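# Transfer the ball into arm2's gutter with three arms

## Task

Get the ball from the gutter it starts in into arm2's gutter, then leave that gutter resting on its rest bar with the ball inside. Pouring from one gutter into another is allowed. The box must not be moved, raised, rotated or tilted beyond a small amount. While no robot carries the ball, it must never drop noticeably below table-top height. A gutter holds the ball only while its open end is the higher end; holding the handle straight up lets the ball roll out. Arm bases, in metres, with heading in degrees counter-clockwise from +x: arm1 x=-1.78 y=+0.07 z=+0.94 heading -1; arm2 x=+0.00 y=+0.23 z=+0.89 heading +90; arm3 x=+1.78 y=+0.13 z=+0.89 heading -178. Nothing may be knocked out of, or set down outside, the work area. At the end, release everything and move the arms away. The result only counts if it stays in place without a robot holding it.

## Robot and tools

Robots: arm1, arm2 and arm3 are identical i2rt Big YAM arms. Each has six revolute joints, a two-finger gripper and a wrist camera. When joints 1 and 6 are at 0 and the hand is level and pointing forward, the wrist camera sits on top of the hand and looks toward the fingertips. The hand reaches roughly 1.0 m from the joint1 axis. The joints move at different speeds, so the hand can swing along an unexpected path between two postures. Room cameras are cam_end_1, cam_end_2, cam_gap_1, cam_gap_2, cam_side and cam_top. The wrist cameras are arm1_cam_wrist, arm2_cam_wrist and arm3_cam_wrist, which are 504x504 fisheye images. Room images are 896x504. Each camera comes with an OpenCV-style calibration (K, distortion, T_world_to_cam), which can be off by a few degrees and millimetres.

Frame: there is one shared scene frame with its origin on the floor and +z up. "hand" is the point midway between the fingertips. The hand's z axis runs along the fingers, and the fingers open and close along its y axis.

Joints are absolute targets, in radians except the gripper. Ranges, with the tolerance for counting as reached:
- joint1_rad -2.879..2.879 ±0.045. Yaws the arm about its base; positive is counter-clockwise seen from above; 0 points the way the base faces.
- joint2_rad 0..3.141 ±0.14. Shoulder; 0 puts the upper arm roughly level and pointing back; increasing it raises the arm and then brings it forward.
- joint3_rad 0..3.019 ±0.09. Elbow; 0 folds the forearm onto the upper arm; increasing it opens the elbow.
- joint4_rad -1.692..1.57 ±0.055. Hand pitch; positive tilts the fingers up.
- joint5_rad -1.57..1.57 ±0.03. Sideways hand swing; positive is toward the arm's right.
- joint6_rad -2.094..2.094 ±0.035. Hand roll; positive is clockwise viewed from behind the hand.
- gripper_m 0..0.093 ±0.003. Fingertip gap in metres. Grip force tops out near 50–62 N per pad.

Tools:

execute_actions(actions, cameras). "actions" is a list holding one action or none. An empty list only reports state and images. An action is an object whose keys are arm names. Each arm's value is {"joints": {...}}, naming any subset of joint1_rad..joint6_rad and gripper_m, each an absolute target. Example: {"arm1": {"joints": {"gripper_m": 0.05}}, "arm2": {"joints": {"joint1_rad": 0.3}}}. All motions in one action start together but may finish at different times. A joint or arm left out can still be driving toward an earlier target. An unknown key or an out-of-range value rejects the whole call, and nothing moves. "cameras" lists the images wanted. Omitted, null or ["all"] gives every camera; [] gives none; an unknown name rejects the call. The "pictures" line gives the image order.

wait(seconds). Waits 0 to 10 s without commanding anything and returns the same state and images as an empty action.

zoom_image(camera, region). Gives a closer view of part of that camera's latest full image. region is [x0, y0, x1, y1] in image pixels from the top-left corner, at most 504x504.

read_manual(section). Returns only the "licences" text and moves nothing.

finished_scene(scene). Ends the scene with the given number, irreversibly, and reports success. Call it only after everything is released and stable.

Reading results: joint_positions gives the current joint values. joint_status tells how each commanded joint ended:
- "off_target": the joint stopped away from its target and may still be pushing.
- "contact_stop" or "time_out": the joint stops and holds where it is. After a time_out, an arm joint may keep a target near its position (within 0.375, 0.375, 0.113, 0.225, 0.075, 0.3 rad for joints 1–6), keep pushing, and finish the move by itself if the way clears. Sending its reported position relieves the push.
- "joint command not followed" (often with a "cause:" line) and per-joint "not_followed": a self- or inter-arm clearance check blocked that arm's joint targets. Any gripper target still ran. The blocked targets may be retried with later actions until you send ones that pass.
- on_its_own: reports motion you did not command. Its "held at" value is the joint's held target, not its actual position.
- MOTOR HOT: a motor is near its overheating limit. An OVER-TEMPERATURE FAULT means that arm has gone limp and dropped. Afterwards its joints read "limit_stop_at_motor_heat"; resend the targets.

A stop reported in a result cancels the later motion and finish calls in the same reply. The simulation keeps running while you think, and the robots hold the last command meanwhile.

Cautions:
- Arms do not stop on contact and can press very hard. Sustained pushing or holding loads overheats motors.
- A hard squeeze between two robots fails the task and ends the run, and a hard collision may too. The clearance check can react late and ignores fingers, gripper housings and wrist cameras.
- A joint holding weight sags, and a target very close to the current position may not move the joint.
- Avoid drops, slips, slams and shoving the box.
- Keep each gutter's open end raised while it holds the ball.
- Loose objects may occasionally get a brief push, so check images before finishing.

Each tool is called after "Call:" in YAML: its name, and indented under it one key for each argument.

## Session

Call:
execute_actions:
  actions: []

Scene clock: 0.00 s.
Motor temperatures (°C, as the motors report them): arm1=[23 22 25 24 23 23] | arm2=[24 24 23 25 24 25] | arm3=[25 22 24 23 25 23]
arm1.joint_positions: joint1_rad=+0.600 joint2_rad=+0.444 joint3_rad=+1.527 joint4_rad=-1.199 joint5_rad=-0.079 joint6_rad=-0.116 gripper_m=+0.094
arm1.joint_status: not commanded
arm1.hand: x=-1.6816 y=+0.1537 z=+1.6020 quat_wxyz=(-0.641, +0.283, -0.689, -0.184) (m; scene frame)
arm2.joint_positions: joint1_rad=-0.657 joint2_rad=+0.646 joint3_rad=+1.602 joint4_rad=-1.509 joint5_rad=-0.088 joint6_rad=+0.659 gripper_m=+0.094
arm2.joint_status: not commanded
arm2.hand: x=+0.1053 y=+0.3841 z=+1.4890 quat_wxyz=(-0.317, +0.129, -0.861, -0.377) (m; scene frame)
arm3.joint_positions: joint1_rad=-0.176 joint2_rad=+0.570 joint3_rad=+1.307 joint4_rad=-1.291 joint5_rad=-0.197 joint6_rad=-0.132 gripper_m=+0.094
arm3.joint_status: not commanded
arm3.hand: x=+1.5446 y=+0.1274 z=+1.4098 quat_wxyz=(-0.018, -0.872, -0.040, +0.488) (m; scene frame)
pictures: arm1_cam_wrist, arm2_cam_wrist, arm3_cam_wrist, cam_end_1, cam_end_2, cam_gap_1, cam_gap_2, cam_side, cam_top
Images, in order (width x height): arm1_cam_wrist 504x504, arm2_cam_wrist 504x504, arm3_cam_wrist 504x504, cam_end_1 896x504, cam_end_2 896x504, cam_gap_1 896x504, cam_gap_2 896x504, cam_side 896x504, cam_top 896x504.

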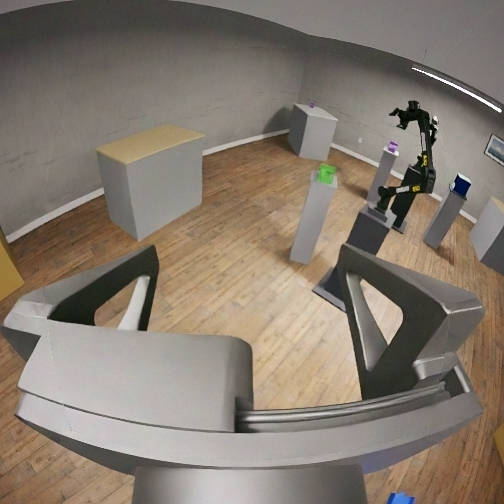

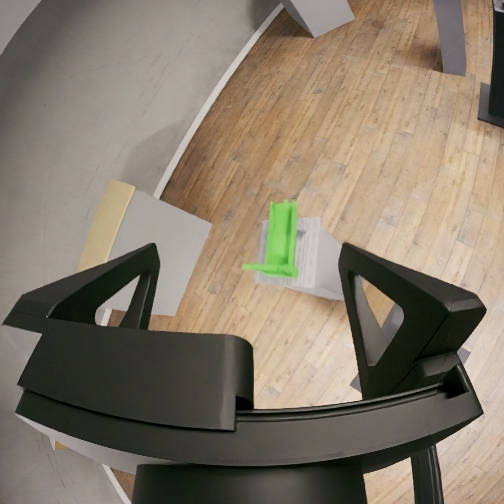

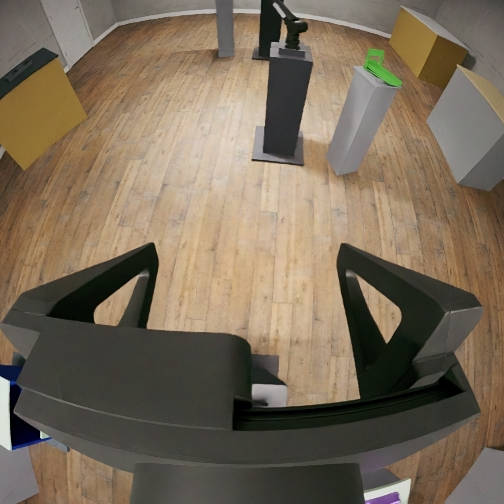

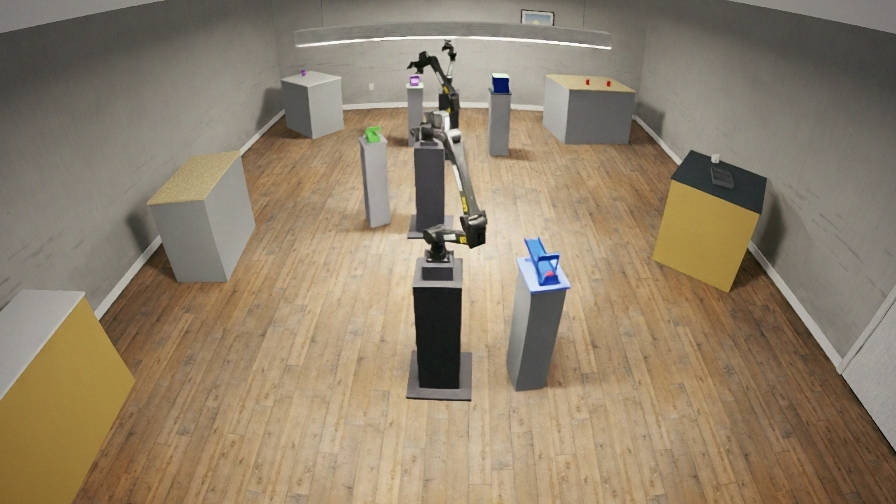

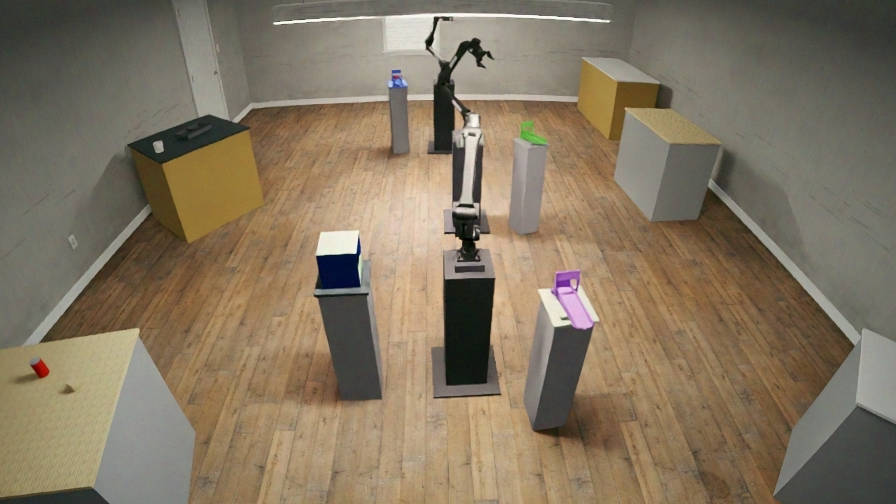

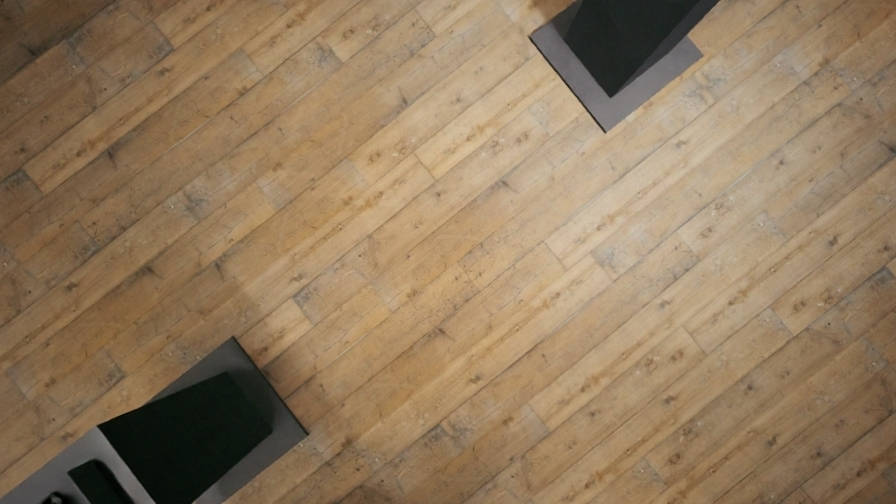

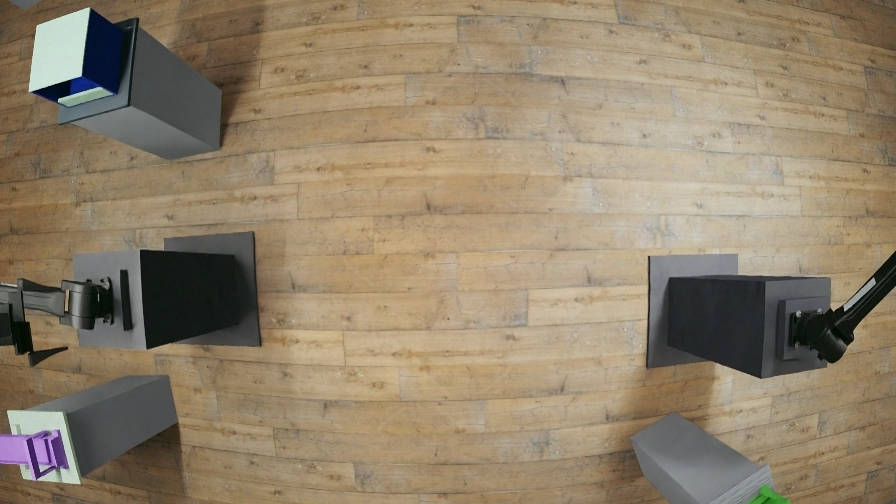

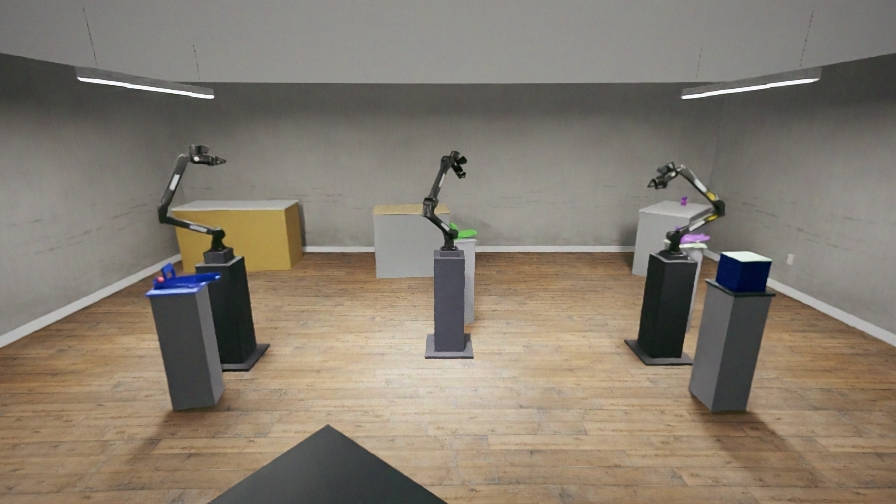

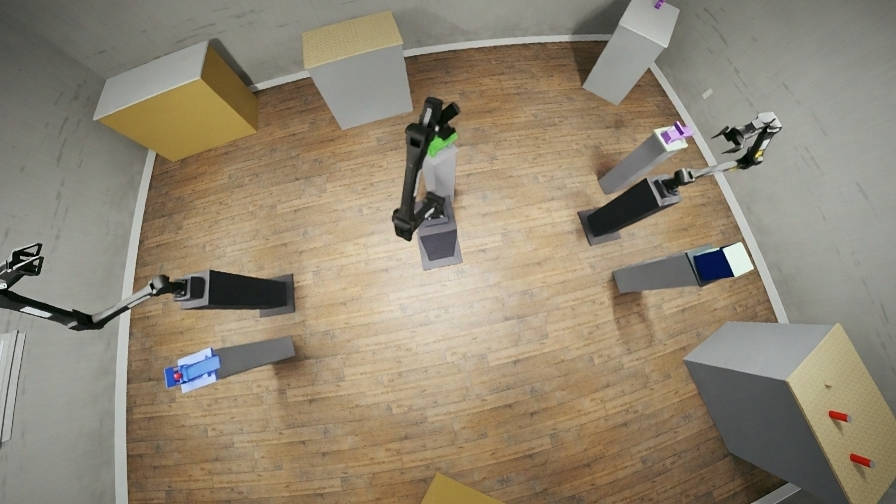

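Call:
zoom_image:
  camera: "cam_end_1"
  region: [480, 210, 620, 310]

Call:
zoom_image:
  camera: "cam_side"
  region: [130, 240, 250, 310]

Call:
zoom_image:
  camera: "arm2_cam_wrist"
  region: [200, 170, 360, 310]

Call:
zoom_image:
  camera: "cam_end_2"
  region: [500, 250, 640, 350]

Region (480, 210, 620, 310) of cam_end_1's 896x504 image, scaled by 3.600, with more detail than that image has; it fills the top 360 rows of this view, and the rest is white.

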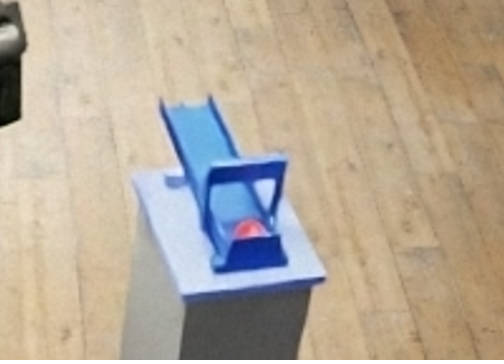

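Region (130, 240, 250, 310) of cam_side's 896x504 image, scaled by 4.200, with more detail than that image has; it fills the top 294 rows of this view, and the rest is white.

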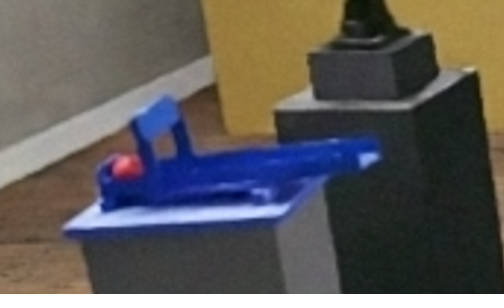

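Region (200, 170, 360, 310) of arm2_cam_wrist's 504x504 image, scaled by 3.150, with more detail than that image has; it fills the top 441 rows of this view, and the rest is white.

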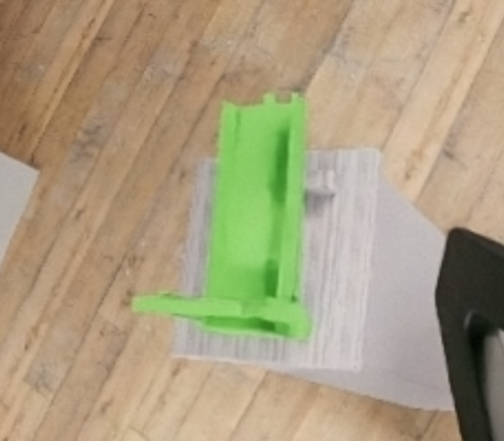

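Region (500, 250, 640, 350) of cam_end_2's 896x504 image, scaled by 3.600, with more detail than that image has; it fills the top 360 rows of this view, and the rest is white.

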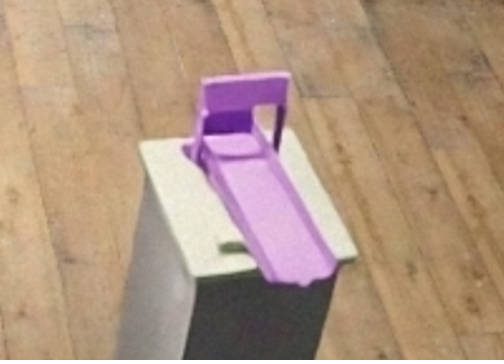

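Call:
execute_actions:
  actions:
    - {"arm1":{"joints":{"joint1_rad":-1.857,"joint2_rad":1.783,"joint3_rad":1.807,"joint4_rad":-1.595,"joint5_rad":0,"joint6_rad":0}},"arm2":{"joints":{"joint1_rad":-0.2,"joint2_rad":1.783,"joint3_rad":1.807,"joint4_rad":-1.595,"joint5_rad":0,"joint6_rad":0}}}
  cameras: ["arm1_cam_wrist","arm2_cam_wrist","cam_end_1","cam_side"]

Scene clock: 67.63 s.
Motor temperatures (°C, as the motors report them): arm1=[23 23 28 25 23 23] | arm2=[24 25 29 25 24 25] | arm3=[25 22 30 23 25 23]
arm1.joint_positions: joint1_rad=-1.864 joint2_rad=+1.787 joint3_rad=+1.804 joint4_rad=-1.580 joint5_rad=+0.001 joint6_rad=-0.009 gripper_m=+0.094
arm1.joint_status: all done
arm1.hand: x=-1.9471 y=-0.4584 z=+1.1838 quat_wxyz=(-0.004, -0.803, -0.596, +0.001) (m; scene frame)
arm2.joint_positions: joint1_rad=-0.202 joint2_rad=+1.803 joint3_rad=+1.783 joint4_rad=-1.585 joint5_rad=-0.001 joint6_rad=+0.011 gripper_m=+0.094
arm2.joint_status: all done
arm2.hand: x=+0.1115 y=+0.7671 z=+1.1278 quat_wxyz=(+0.010, +0.627, -0.779, +0.005) (m; scene frame)
arm3.joint_positions: joint1_rad=-0.176 joint2_rad=+0.570 joint3_rad=+1.307 joint4_rad=-1.291 joint5_rad=-0.197 joint6_rad=-0.132 gripper_m=+0.094
arm3.joint_status: not commanded
arm3.hand: x=+1.5446 y=+0.1274 z=+1.4098 quat_wxyz=(-0.018, -0.872, -0.040, +0.488) (m; scene frame)
pictures: arm1_cam_wrist, arm2_cam_wrist, cam_end_1, cam_side
camera_calibration (this result's frames):
arm1_cam_wrist: T_world_to_cam=[[-0.955714, 0.294259, -0.00480438, -1.71905], [0.237408, 0.78051, 0.578309, 0.135859], [0.173923, 0.551557, -0.815804, 1.68215], [0, 0, 0, 1]] pos_world=[-1.96774, -0.527997, 1.28548]
arm2_cam_wrist: T_world_to_cam=[[0.975065, -0.221577, 0.0123219, 0.0490457], [-0.184632, -0.779177, 0.598995, -0.0527859], [-0.123122, -0.586334, -0.800658, 1.48818], [0, 0, 0, 1]] pos_world=[0.125659, 0.842308, 1.22254]
Images, in order (width x height): arm1_cam_wrist 504x504, arm2_cam_wrist 504x504, cam_end_1 896x504, cam_side 896x504.

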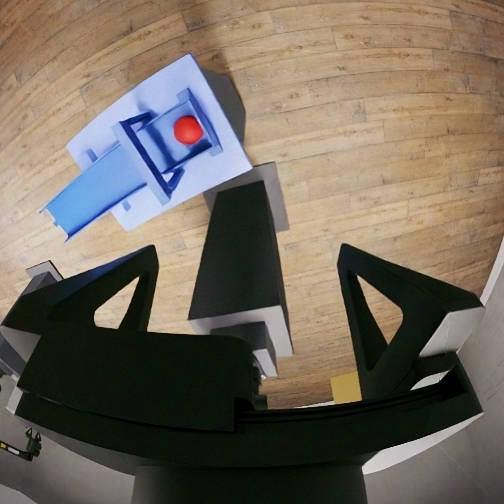

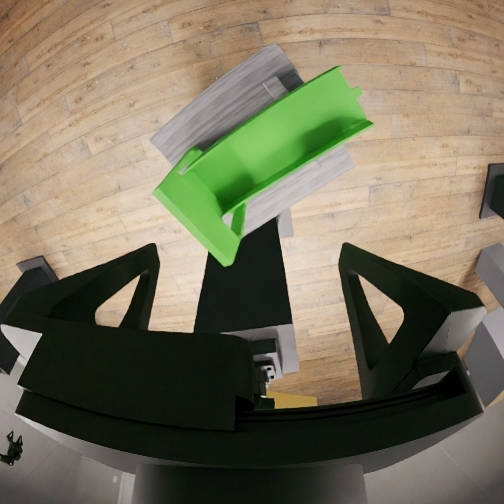

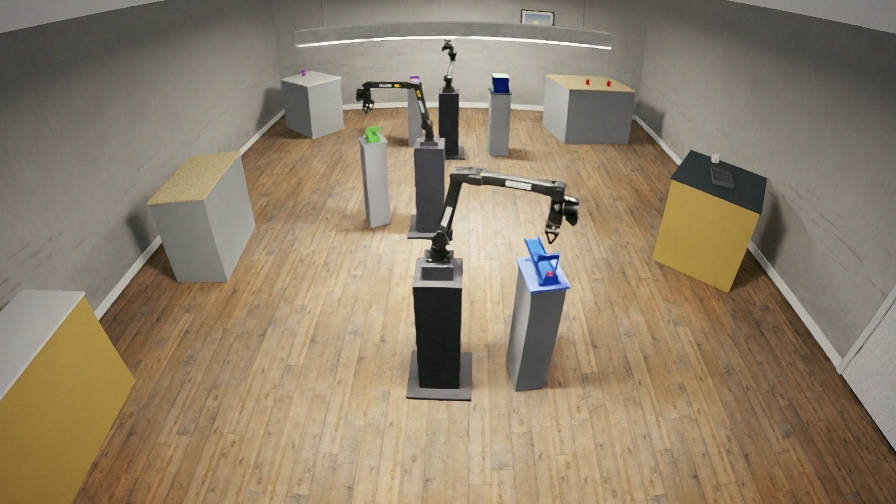

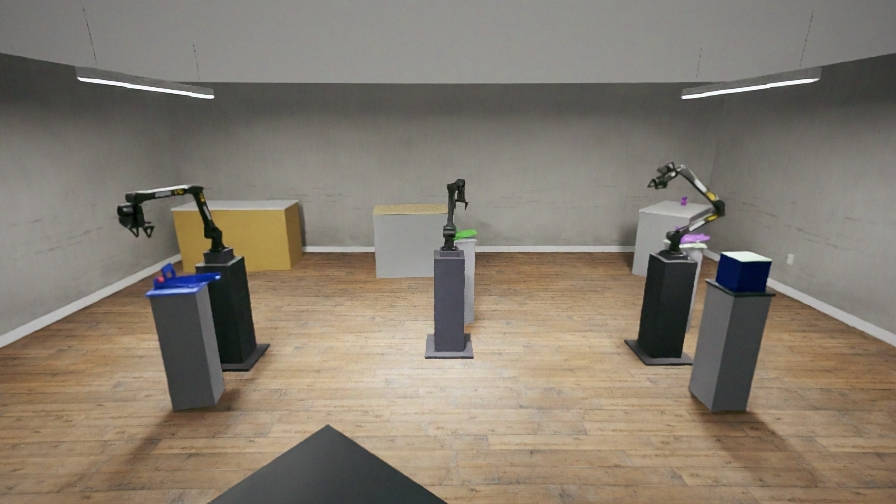

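Call:
execute_actions:
  actions:
    - {"arm1":{"joints":{"joint1_rad":-1.693,"joint2_rad":1.883,"joint3_rad":1.661,"joint4_rad":-1.349}},"arm2":{"joints":{"joint1_rad":-0.069,"joint2_rad":1.63,"joint3_rad":1.393,"joint4_rad":-1.263,"joint5_rad":0.11,"joint6_rad":-0.51}}}
  cameras: ["arm1_cam_wrist","arm2_cam_wrist","cam_end_1","cam_side"]

Scene clock: 124.27 s.
Motor temperatures (°C, as the motors report them): arm1=[23 25 30 24 23 23] | arm2=[24 29 33 25 24 25] | arm3=[25 22 31 23 25 23]
arm1.joint_positions: joint1_rad=-1.687 joint2_rad=+1.886 joint3_rad=+1.664 joint4_rad=-1.365 joint5_rad=+0.000 joint6_rad=-0.009 gripper_m=+0.094
arm1.joint_status: all done
arm1.hand: x=-1.8528 y=-0.4983 z=+1.0775 quat_wxyz=(+0.003, -0.747, -0.665, -0.008) (m; scene frame)
arm2.joint_positions: joint1_rad=-0.064 joint2_rad=+1.642 joint3_rad=+1.384 joint4_rad=-1.277 joint5_rad=+0.107 joint6_rad=-0.498 gripper_m=+0.094
arm2.joint_status: all done
arm2.hand: x=+0.0514 y=+0.7231 z=+1.0586 quat_wxyz=(-0.046, +0.840, -0.539, +0.034) (m; scene frame)
arm3.joint_positions: joint1_rad=-0.176 joint2_rad=+0.570 joint3_rad=+1.307 joint4_rad=-1.291 joint5_rad=-0.197 joint6_rad=-0.132 gripper_m=+0.094
arm3.joint_status: not commanded
arm3.hand: x=+1.5446 y=+0.1274 z=+1.4098 quat_wxyz=(-0.018, -0.872, -0.040, +0.488) (m; scene frame)
pictures: arm1_cam_wrist, arm2_cam_wrist, cam_end_1, cam_side
camera_calibration (this result's frames):
arm1_cam_wrist: T_world_to_cam=[[-0.992685, 0.120611, -0.00549525, -1.77204], [0.0935073, 0.796808, 0.596954, -0.0724506], [0.0763778, 0.592073, -0.802257, 1.42599], [0, 0, 0, 1]] pos_world=[-1.86122, -0.572834, 1.17752]
arm2_cam_wrist: T_world_to_cam=[[0.904569, 0.405494, 0.131641, -0.477365], [0.260873, -0.770687, 0.581366, -0.06717], [0.337195, -0.491544, -0.802922, 1.30979], [0, 0, 0, 1]] pos_world=[0.00767616, 0.785624, 1.15355]
Images, in order (width x height): arm1_cam_wrist 504x504, arm2_cam_wrist 504x504, cam_end_1 896x504, cam_side 896x504.

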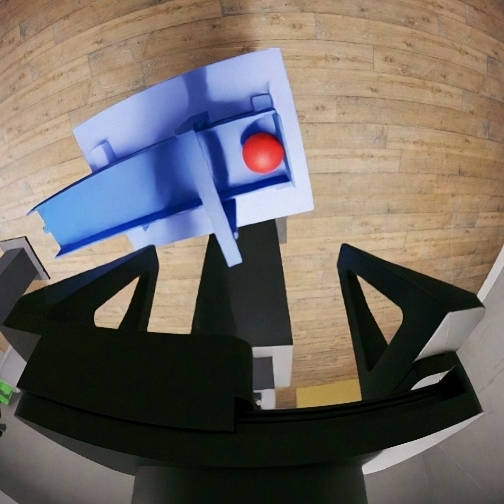

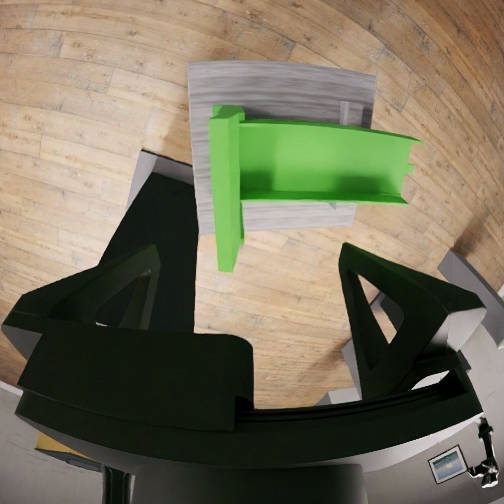

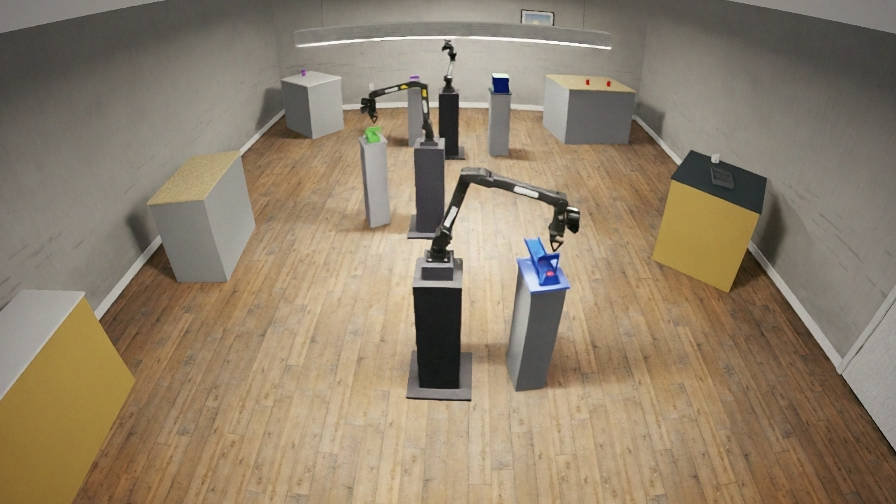

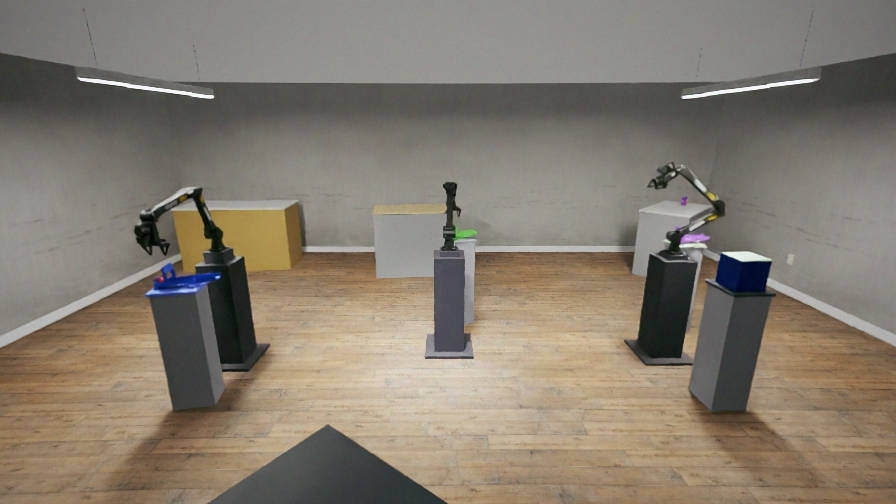

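Call:
execute_actions:
  actions:
    - {"arm1":{"joints":{"joint1_rad":-1.805,"joint5_rad":-0.366,"joint6_rad":1.14,"gripper_m":0.06}},"arm2":{"joints":{"joint2_rad":1.6985,"joint3_rad":1.287,"joint4_rad":-1.0885}}}
  cameras: []

Call:
execute_actions:
  actions:
    - {"arm1":{"joints":{"joint2_rad":2.0717,"joint3_rad":1.643,"joint4_rad":-1.305}}}
  cameras: ["arm1_cam_wrist","arm2_cam_wrist","cam_end_1","cam_side"]

Scene clock: 174.67 s.
Motor temperatures (°C, as the motors report them): arm1=[23 26 30 24 23 23] | arm2=[24 29 32 25 24 25] | arm3=[25 22 32 23 25 23]
arm1.joint_positions: joint1_rad=-1.814 joint2_rad=+1.886 joint3_rad=+1.664 joint4_rad=-1.365 joint5_rad=-0.363 joint6_rad=+1.128 gripper_m=+0.060
arm1.joint_status: all done
arm1.hand: x=-1.8652 y=-0.5000 z=+1.0887 quat_wxyz=(-0.054, -0.979, -0.092, -0.175) (m; scene frame)
arm2.joint_positions: joint1_rad=-0.064 joint2_rad=+1.715 joint3_rad=+1.278 joint4_rad=-1.103 joint5_rad=+0.107 joint6_rad=-0.499 gripper_m=+0.094
arm2.joint_status: all done
arm2.hand: x=+0.0514 y=+0.7264 z=+0.9864 quat_wxyz=(-0.044, +0.841, -0.539, +0.036) (m; scene frame)
arm3.joint_positions: joint1_rad=-0.176 joint2_rad=+0.570 joint3_rad=+1.307 joint4_rad=-1.291 joint5_rad=-0.197 joint6_rad=-0.132 gripper_m=+0.094
arm3.joint_status: not commanded
arm3.hand: x=+1.5446 y=+0.1274 z=+1.4098 quat_wxyz=(-0.018, -0.872, -0.040, +0.488) (m; scene frame)
pictures: none
No camera images: the call's "cameras" was empty. Leave "cameras" out to get every camera's image.

Scene clock: 175.87 s.
Motor temperatures (°C, as the motors report them): arm1=[23 26 30 24 23 23] | arm2=[24 29 32 25 24 25] | arm3=[25 22 32 23 25 23]
arm1.joint_positions: joint1_rad=-1.814 joint2_rad=+2.074 joint3_rad=+1.643 joint4_rad=-1.317 joint5_rad=-0.363 joint6_rad=+1.129 gripper_m=+0.060
arm1.joint_status: all done
arm1.hand: x=-1.8638 y=-0.4973 z=+0.9768 quat_wxyz=(+0.020, -0.976, -0.077, -0.201) (m; scene frame)
arm2.joint_positions: joint1_rad=-0.064 joint2_rad=+1.715 joint3_rad=+1.278 joint4_rad=-1.103 joint5_rad=+0.107 joint6_rad=-0.499 gripper_m=+0.094
arm2.joint_status: not commanded
arm2.hand: x=+0.0514 y=+0.7264 z=+0.9864 quat_wxyz=(-0.044, +0.841, -0.539, +0.036) (m; scene frame)
arm3.joint_positions: joint1_rad=-0.176 joint2_rad=+0.570 joint3_rad=+1.307 joint4_rad=-1.291 joint5_rad=-0.197 joint6_rad=-0.132 gripper_m=+0.094
arm3.joint_status: not commanded
arm3.hand: x=+1.5446 y=+0.1274 z=+1.4098 quat_wxyz=(-0.018, -0.872, -0.040, +0.488) (m; scene frame)
pictures: arm1_cam_wrist, arm2_cam_wrist, cam_end_1, cam_side
camera_calibration (this result's frames):
arm1_cam_wrist: T_world_to_cam=[[-0.153777, 0.988052, 0.0103239, 0.195901], [0.509681, 0.0703652, 0.857481, 0.147795], [0.84651, 0.137123, -0.514411, 2.2734], [0, 0, 0, 1]] pos_world=[-1.96966, -0.515695, 1.04071]
arm2_cam_wrist: T_world_to_cam=[[0.904297, 0.406898, 0.129154, -0.467779], [0.261653, -0.767328, 0.585444, -0.0291229], [0.33732, -0.495622, -0.800359, 1.25383], [0, 0, 0, 1]] pos_world=[0.0076888, 0.789419, 1.08098]
Images, in order (width x height): arm1_cam_wrist 504x504, arm2_cam_wrist 504x504, cam_end_1 896x504, cam_side 896x504.

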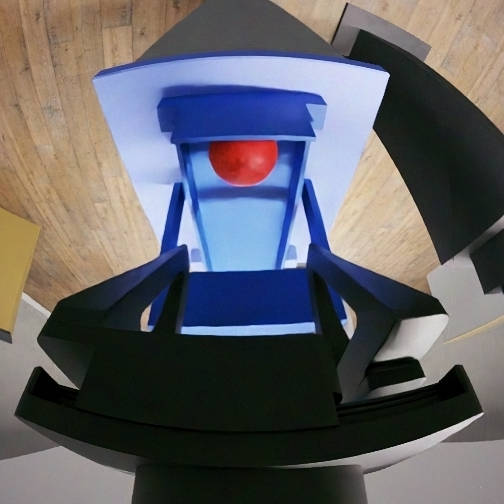

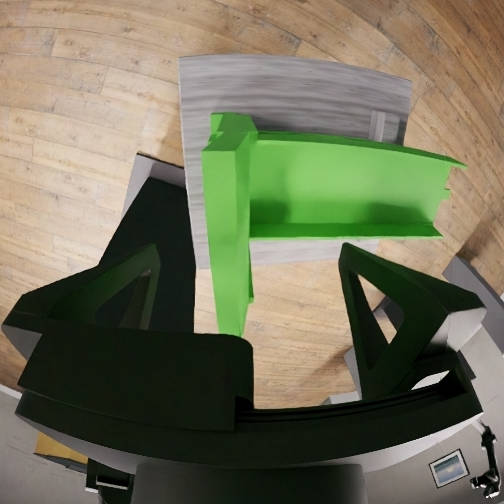

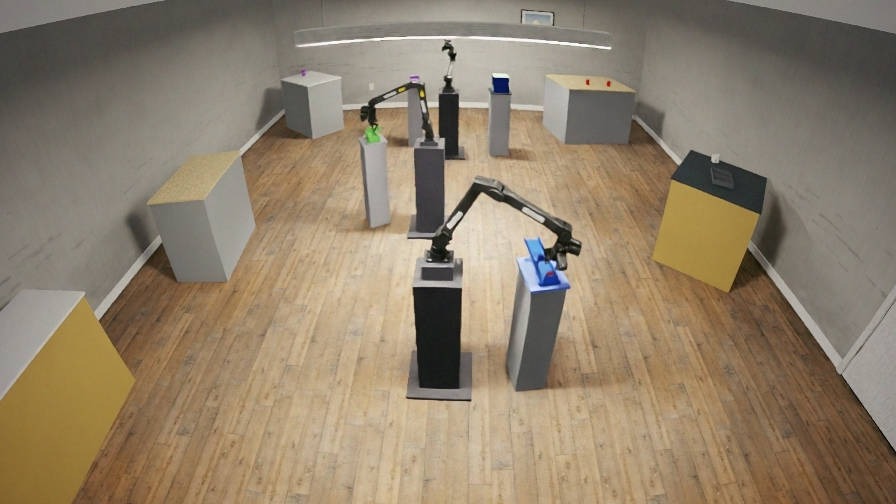

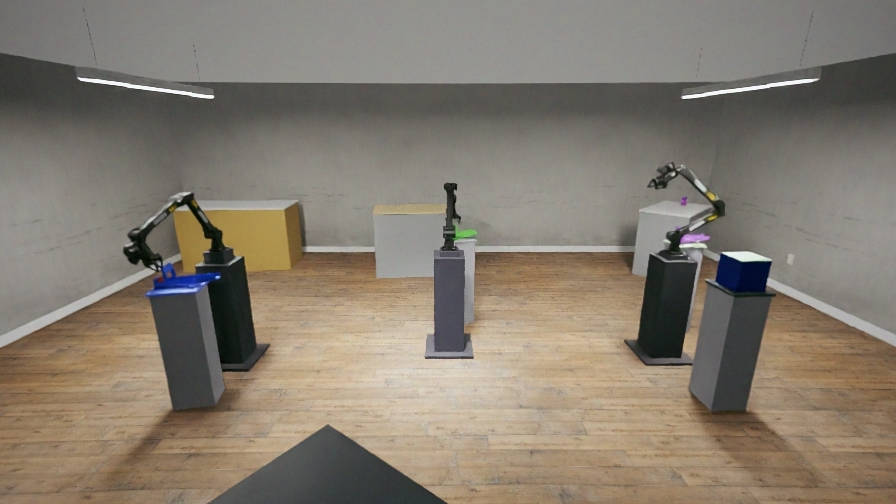

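Call:
execute_actions:
  actions:
    - {"arm1":{"joints":{"joint2_rad":2.1777,"joint3_rad":1.6056,"joint4_rad":-1.1614,"gripper_m":0.055}},"arm2":{"joints":{"joint1_rad":-0.045,"joint2_rad":1.71,"joint3_rad":1.265,"joint4_rad":-1.058}}}
  cameras: ["arm1_cam_wrist","arm2_cam_wrist","cam_side"]

Scene clock: 188.67 s.
Motor temperatures (°C, as the motors report them): arm1=[23 27 30 24 23 23] | arm2=[24 29 32 25 24 25] | arm3=[25 22 32 23 25 23]
arm1.joint_positions: joint1_rad=-1.814 joint2_rad=+2.174 joint3_rad=+1.613 joint4_rad=-1.176 joint5_rad=-0.364 joint6_rad=+1.130 gripper_m=+0.055
arm1.joint_status: all done
arm1.hand: x=-1.8652 y=-0.5047 z=+0.9072 quat_wxyz=(+0.015, -0.977, -0.077, -0.200) (m; scene frame)
arm2.joint_positions: joint1_rad=-0.052 joint2_rad=+1.715 joint3_rad=+1.266 joint4_rad=-1.073 joint5_rad=+0.107 joint6_rad=-0.499 gripper_m=+0.094
arm2.joint_status: all done
arm2.hand: x=+0.0459 y=+0.7296 z=+0.9825 quat_wxyz=(-0.052, +0.843, -0.534, +0.031) (m; scene frame)
arm3.joint_positions: joint1_rad=-0.176 joint2_rad=+0.570 joint3_rad=+1.307 joint4_rad=-1.291 joint5_rad=-0.197 joint6_rad=-0.132 gripper_m=+0.094
arm3.joint_status: not commanded
arm3.hand: x=+1.5446 y=+0.1274 z=+1.4098 quat_wxyz=(-0.018, -0.872, -0.040, +0.488) (m; scene frame)
pictures: arm1_cam_wrist, arm2_cam_wrist, cam_side
camera_calibration (this result's frames):
arm1_cam_wrist: T_world_to_cam=[[-0.152886, 0.988244, 0.000517333, 0.214339], [0.511451, 0.0786759, 0.855703, 0.217801], [0.845603, 0.13109, -0.517467, 2.23781], [0, 0, 0, 1]] pos_world=[-1.97092, -0.522309, 0.971509]
arm2_cam_wrist: T_world_to_cam=[[0.899448, 0.414681, 0.137958, -0.477704], [0.269717, -0.775105, 0.571371, -0.00380561], [0.343869, -0.476709, -0.809014, 1.24862], [0, 0, 0, 1]] pos_world=[0.00133448, 0.790374, 1.07823]
Images, in order (width x height): arm1_cam_wrist 504x504, arm2_cam_wrist 504x504, cam_side 896x504.

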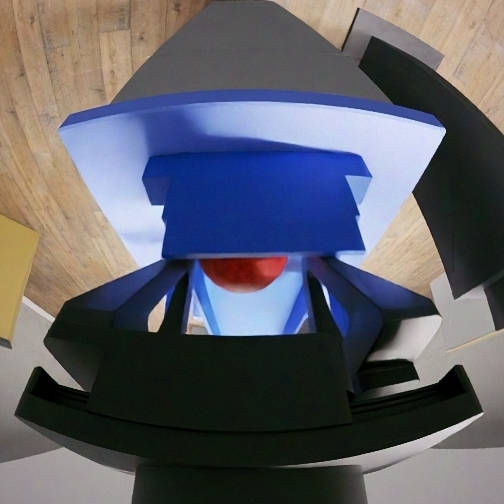

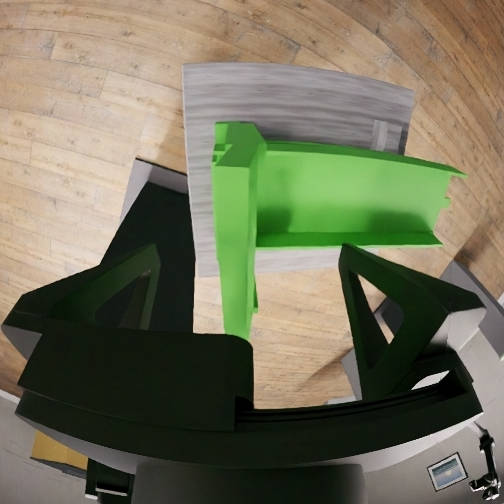

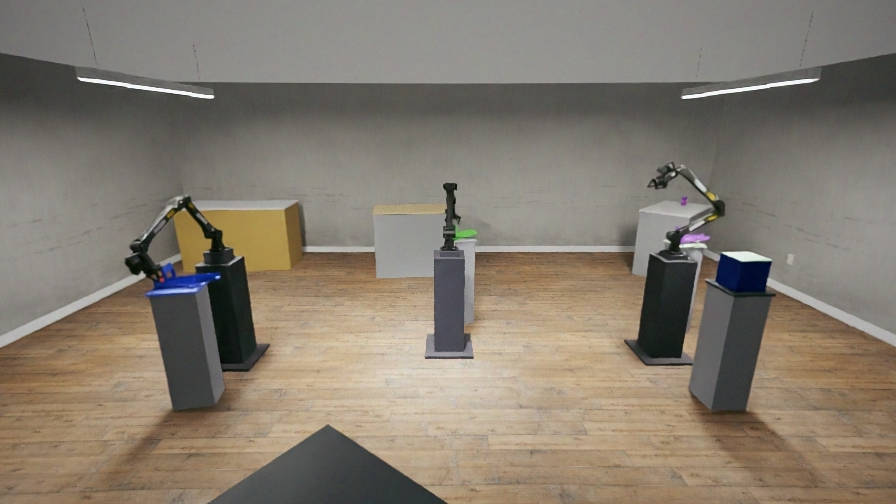

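Call:
execute_actions:
  actions:
    - {"arm1":{"joints":{"gripper_m":0.0}},"arm2":{"joints":{"gripper_m":0.0}}}
  cameras: ["arm1_cam_wrist","arm2_cam_wrist"]

Scene clock: 195.87 s.
Motor temperatures (°C, as the motors report them): arm1=[23 27 30 24 23 23] | arm2=[24 29 32 25 24 25] | arm3=[25 22 33 23 25 23]
arm1.joint_positions: joint1_rad=-1.814 joint2_rad=+2.174 joint3_rad=+1.613 joint4_rad=-1.176 joint5_rad=-0.364 joint6_rad=+1.130 gripper_m=+0.042
arm1.joint_status: gripper_m off_target (ended at +0.042, target +0.000)
arm1.hand: x=-1.8653 y=-0.5049 z=+0.9072 quat_wxyz=(+0.015, -0.977, -0.077, -0.200) (m; scene frame)
arm2.joint_positions: joint1_rad=-0.050 joint2_rad=+1.711 joint3_rad=+1.266 joint4_rad=-1.068 joint5_rad=+0.117 joint6_rad=-0.499 gripper_m=+0.012
arm2.joint_status: gripper_m off_target (ended at +0.012, target +0.000)
arm2.hand: x=+0.0467 y=+0.7309 z=+0.9850 quat_wxyz=(-0.059, +0.843, -0.533, +0.033) (m; scene frame)
arm3.joint_positions: joint1_rad=-0.176 joint2_rad=+0.570 joint3_rad=+1.307 joint4_rad=-1.291 joint5_rad=-0.197 joint6_rad=-0.132 gripper_m=+0.094
arm3.joint_status: not commanded
arm3.hand: x=+1.5446 y=+0.1274 z=+1.4098 quat_wxyz=(-0.018, -0.872, -0.040, +0.488) (m; scene frame)
pictures: arm1_cam_wrist, arm2_cam_wrist
camera_calibration (this result's frames):
arm1_cam_wrist: T_world_to_cam=[[-0.152882, 0.988244, -0.000183617, 0.215145], [0.511614, 0.0793059, 0.855547, 0.218627], [0.845504, 0.130704, -0.517725, 2.23771], [0, 0, 0, 1]] pos_world=[-1.97096, -0.522432, 0.971512]
arm2_cam_wrist: T_world_to_cam=[[0.897322, 0.414911, 0.150538, -0.491707], [0.265276, -0.779563, 0.567371, 0.00299314], [0.352762, -0.46918, -0.809586, 1.2456], [0, 0, 0, 1]] pos_world=[0.00102476, 0.790759, 1.08074]
Images, in order (width x height): arm1_cam_wrist 504x504, arm2_cam_wrist 504x504.

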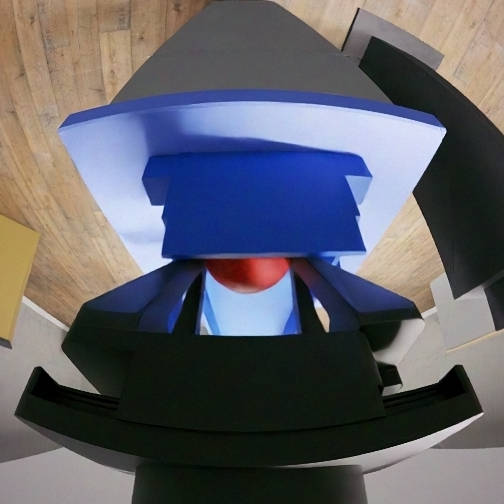

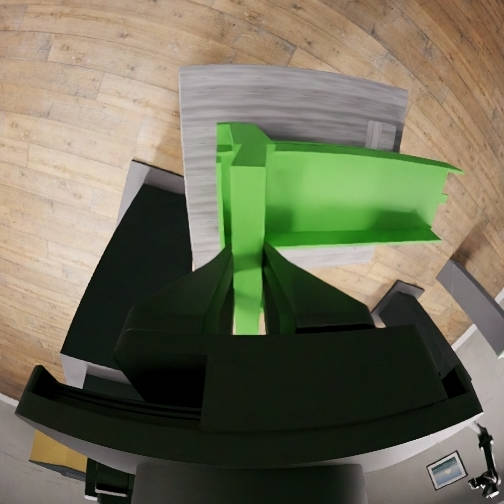

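Call:
execute_actions:
  actions:
    - {"arm1":{"joints":{"joint2_rad":2.0717,"joint3_rad":1.643,"joint4_rad":-1.305}},"arm2":{"joints":{"joint2_rad":1.63,"joint3_rad":1.393,"joint4_rad":-1.263}}}
  cameras: ["arm1_cam_wrist","arm2_cam_wrist","cam_side"]

Scene clock: 201.97 s.
Motor temperatures (°C, as the motors report them): arm1=[23 27 30 24 23 23] | arm2=[24 29 32 25 24 25] | arm3=[25 22 33 23 25 23]
arm1.joint_positions: joint1_rad=-1.814 joint2_rad=+2.053 joint3_rad=+1.613 joint4_rad=-1.290 joint5_rad=-0.364 joint6_rad=+1.130 gripper_m=+0.042
arm1.joint_status: all done
arm1.hand: x=-1.8628 y=-0.4937 z=+0.9778 quat_wxyz=(+0.012, -0.977, -0.078, -0.199) (m; scene frame)
arm2.joint_positions: joint1_rad=-0.050 joint2_rad=+1.648 joint3_rad=+1.333 joint4_rad=-1.254 joint5_rad=+0.109 joint6_rad=-0.501 gripper_m=+0.011
arm2.joint_status: all done
arm2.hand: x=+0.0444 y=+0.7120 z=+1.0370 quat_wxyz=(-0.032, +0.845, -0.532, +0.043) (m; scene frame)
arm3.joint_positions: joint1_rad=-0.176 joint2_rad=+0.570 joint3_rad=+1.307 joint4_rad=-1.291 joint5_rad=-0.197 joint6_rad=-0.132 gripper_m=+0.094
arm3.joint_status: not commanded
arm3.hand: x=+1.5446 y=+0.1274 z=+1.4098 quat_wxyz=(-0.018, -0.872, -0.040, +0.488) (m; scene frame)
pictures: arm1_cam_wrist, arm2_cam_wrist, cam_side
camera_calibration (this result's frames):
arm1_cam_wrist: T_world_to_cam=[[-0.152856, 0.988235, -0.00509027, 0.20938], [0.512757, 0.0837124, 0.854443, 0.161513], [0.844817, 0.127997, -0.519521, 2.26983], [0, 0, 0, 1]] pos_world=[-1.9684, -0.510969, 1.04229]
arm2_cam_wrist: T_world_to_cam=[[0.897939, 0.424123, 0.117578, -0.462097], [0.273155, -0.746511, 0.606719, -0.105344], [0.345097, -0.51268, -0.786173, 1.28664], [0, 0, 0, 1]] pos_world=[-0.000305923, 0.776982, 1.12977]
Images, in order (width x height): arm1_cam_wrist 504x504, arm2_cam_wrist 504x504, cam_side 896x504.

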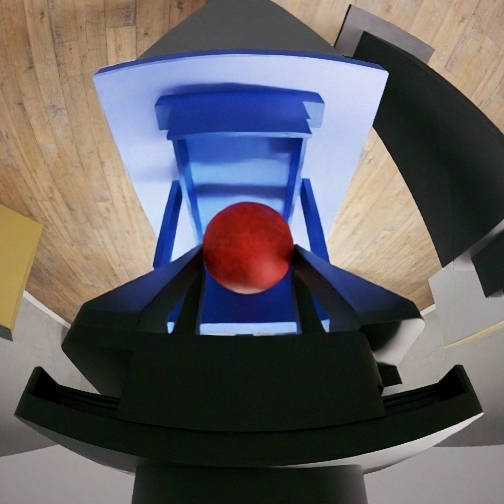

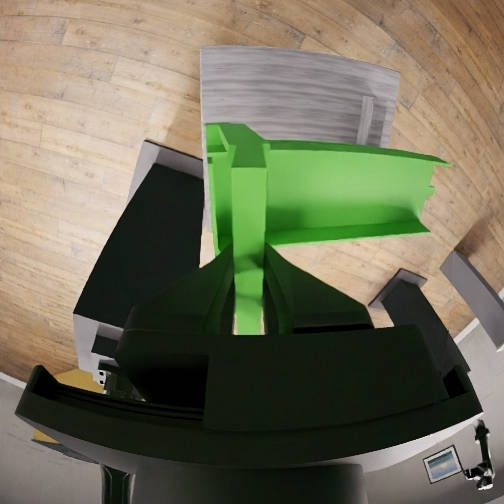

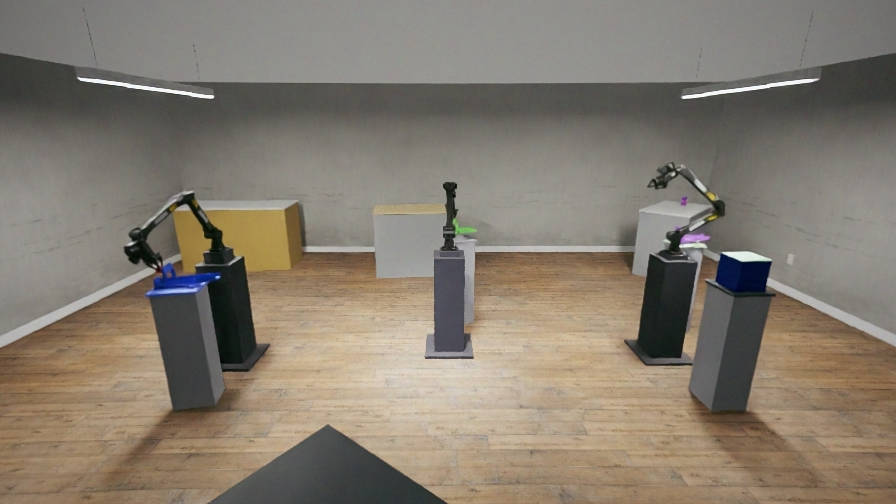

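Call:
execute_actions:
  actions:
    - {"arm1":{"joints":{"joint2_rad":2.172,"joint3_rad":1.613,"joint4_rad":-1.165}},"arm2":{"joints":{"joint2_rad":1.55,"joint3_rad":1.45,"joint4_rad":-1.35}}}
  cameras: []

Call:
execute_actions:
  actions:
    - {"arm1":{"joints":{"gripper_m":0.055}}}
  cameras: []

Scene clock: 215.57 s.
Motor temperatures (°C, as the motors report them): arm1=[23 27 31 24 23 23] | arm2=[24 30 37 25 24 25] | arm3=[25 22 33 23 25 23]
arm1.joint_positions: joint1_rad=-1.813 joint2_rad=+2.172 joint3_rad=+1.613 joint4_rad=-1.179 joint5_rad=-0.368 joint6_rad=+1.131 gripper_m=+0.042
arm1.joint_status: all done
arm1.hand: x=-1.8638 y=-0.5046 z=+0.9087 quat_wxyz=(+0.015, -0.976, -0.077, -0.202) (m; scene frame)
arm2.joint_positions: joint1_rad=-0.050 joint2_rad=+1.560 joint3_rad=+1.391 joint4_rad=-1.341 joint5_rad=+0.109 joint6_rad=-0.501 gripper_m=+0.011
arm2.joint_status: all done
arm2.hand: x=+0.0442 y=+0.7057 z=+1.0987 quat_wxyz=(-0.058, +0.844, -0.533, +0.028) (m; scene frame)
arm3.joint_positions: joint1_rad=-0.176 joint2_rad=+0.570 joint3_rad=+1.307 joint4_rad=-1.291 joint5_rad=-0.197 joint6_rad=-0.132 gripper_m=+0.094
arm3.joint_status: not commanded
arm3.hand: x=+1.5446 y=+0.1274 z=+1.4098 quat_wxyz=(-0.018, -0.872, -0.040, +0.488) (m; scene frame)
pictures: none
No camera images: the call's "cameras" was empty. Leave "cameras" out to get every camera's image.

Scene clock: 216.17 s.
Motor temperatures (°C, as the motors report them): arm1=[23 27 31 24 23 23] | arm2=[24 30 37 25 24 25] | arm3=[25 22 33 23 25 23]
arm1.joint_positions: joint1_rad=-1.813 joint2_rad=+2.172 joint3_rad=+1.613 joint4_rad=-1.179 joint5_rad=-0.368 joint6_rad=+1.131 gripper_m=+0.055
arm1.joint_status: all done
arm1.hand: x=-1.8638 y=-0.5046 z=+0.9087 quat_wxyz=(+0.015, -0.976, -0.077, -0.202) (m; scene frame)
arm2.joint_positions: joint1_rad=-0.050 joint2_rad=+1.560 joint3_rad=+1.391 joint4_rad=-1.341 joint5_rad=+0.109 joint6_rad=-0.501 gripper_m=+0.011
arm2.joint_status: not commanded
arm2.hand: x=+0.0442 y=+0.7057 z=+1.0987 quat_wxyz=(-0.058, +0.844, -0.533, +0.028) (m; scene frame)
arm3.joint_positions: joint1_rad=-0.176 joint2_rad=+0.570 joint3_rad=+1.307 joint4_rad=-1.291 joint5_rad=-0.197 joint6_rad=-0.132 gripper_m=+0.094
arm3.joint_status: not commanded
arm3.hand: x=+1.5446 y=+0.1274 z=+1.4098 quat_wxyz=(-0.018, -0.872, -0.040, +0.488) (m; scene frame)
pictures: none
No camera images: the call's "cameras" was empty. Leave "cameras" out to get every camera's image.

Call:
execute_actions:
  actions:
    - {"arm1":{"joints":{"joint1_rad":-1.80,"joint2_rad":2.191,"joint4_rad":-1.147}}}
  cameras: ["arm1_cam_wrist"]

Scene clock: 222.50 s.
Motor temperatures (°C, as the motors report them): arm1=[23 27 30 24 23 23] | arm2=[24 30 38 25 24 25] | arm3=[25 22 33 23 25 23]
arm1.joint_positions: joint1_rad=-1.813 joint2_rad=+2.172 joint3_rad=+1.613 joint4_rad=-1.165 joint5_rad=-0.368 joint6_rad=+1.131 gripper_m=+0.055
arm1.joint_status: all done
arm1.hand: x=-1.8646 y=-0.5078 z=+0.9082 quat_wxyz=(+0.009, -0.977, -0.079, -0.200) (m; scene frame)
arm2.joint_positions: joint1_rad=-0.050 joint2_rad=+1.560 joint3_rad=+1.391 joint4_rad=-1.341 joint5_rad=+0.109 joint6_rad=-0.501 gripper_m=+0.011
arm2.joint_status: not commanded
arm2.hand: x=+0.0442 y=+0.7057 z=+1.0987 quat_wxyz=(-0.058, +0.844, -0.533, +0.028) (m; scene frame)
arm3.joint_positions: joint1_rad=-0.176 joint2_rad=+0.570 joint3_rad=+1.307 joint4_rad=-1.291 joint5_rad=-0.197 joint6_rad=-0.132 gripper_m=+0.094
arm3.joint_status: not commanded
arm3.hand: x=+1.5446 y=+0.1274 z=+1.4098 quat_wxyz=(-0.018, -0.872, -0.040, +0.488) (m; scene frame)
pictures: arm1_cam_wrist
camera_calibration (this result's frames):
arm1_cam_wrist: T_world_to_cam=[[-0.152585, 0.988208, -0.0127386, 0.230055], [0.510844, 0.089898, 0.85496, 0.222213], [0.846024, 0.123946, -0.518538, 2.23632], [0, 0, 0, 1]] pos_world=[-1.9704, -0.524503, 0.972566]
Images, in order (width x height): arm1_cam_wrist 504x504.

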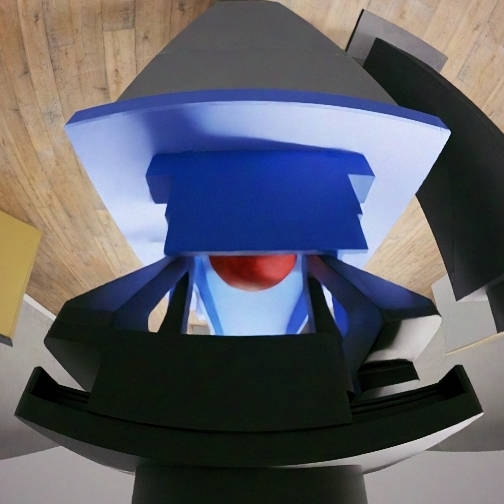

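Call:
execute_actions:
  actions:
    - {"arm1":{"joints":{"joint2_rad":2.205}}}
  cameras: ["arm1_cam_wrist"]

Scene clock: 228.40 s.
Motor temperatures (°C, as the motors report them): arm1=[23 27 30 24 23 23] | arm2=[24 29 39 25 24 25] | arm3=[25 22 33 23 25 23]
arm1.joint_positions: joint1_rad=-1.811 joint2_rad=+2.177 joint3_rad=+1.613 joint4_rad=-1.165 joint5_rad=-0.368 joint6_rad=+1.131 gripper_m=+0.055
arm1.joint_status: all done
arm1.hand: x=-1.8637 y=-0.5070 z=+0.9050 quat_wxyz=(+0.011, -0.976, -0.079, -0.201) (m; scene frame)
arm2.joint_positions: joint1_rad=-0.050 joint2_rad=+1.560 joint3_rad=+1.391 joint4_rad=-1.341 joint5_rad=+0.109 joint6_rad=-0.501 gripper_m=+0.011
arm2.joint_status: not commanded
arm2.hand: x=+0.0442 y=+0.7057 z=+1.0987 quat_wxyz=(-0.058, +0.844, -0.533, +0.028) (m; scene frame)
arm3.joint_positions: joint1_rad=-0.176 joint2_rad=+0.570 joint3_rad=+1.307 joint4_rad=-1.291 joint5_rad=-0.197 joint6_rad=-0.132 gripper_m=+0.094
arm3.joint_status: not commanded
arm3.hand: x=+1.5446 y=+0.1274 z=+1.4098 quat_wxyz=(-0.018, -0.872, -0.040, +0.488) (m; scene frame)
pictures: arm1_cam_wrist
camera_calibration (this result's frames):
arm1_cam_wrist: T_world_to_cam=[[-0.153732, 0.988084, -0.00748488, 0.222407], [0.509527, 0.0857609, 0.85617, 0.218753], [0.84661, 0.127807, -0.516639, 2.23514], [0, 0, 0, 1]] pos_world=[-1.96956, -0.524184, 0.969135]
Images, in order (width x height): arm1_cam_wrist 504x504.

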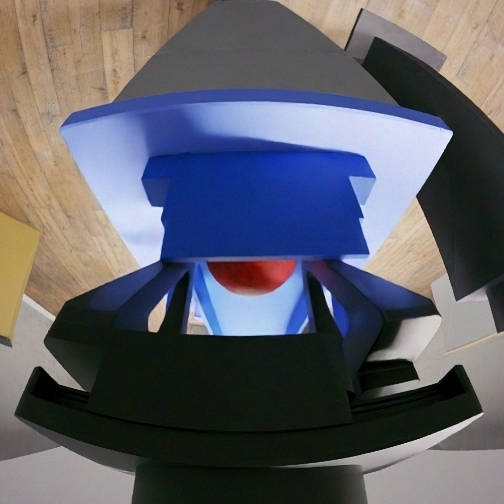

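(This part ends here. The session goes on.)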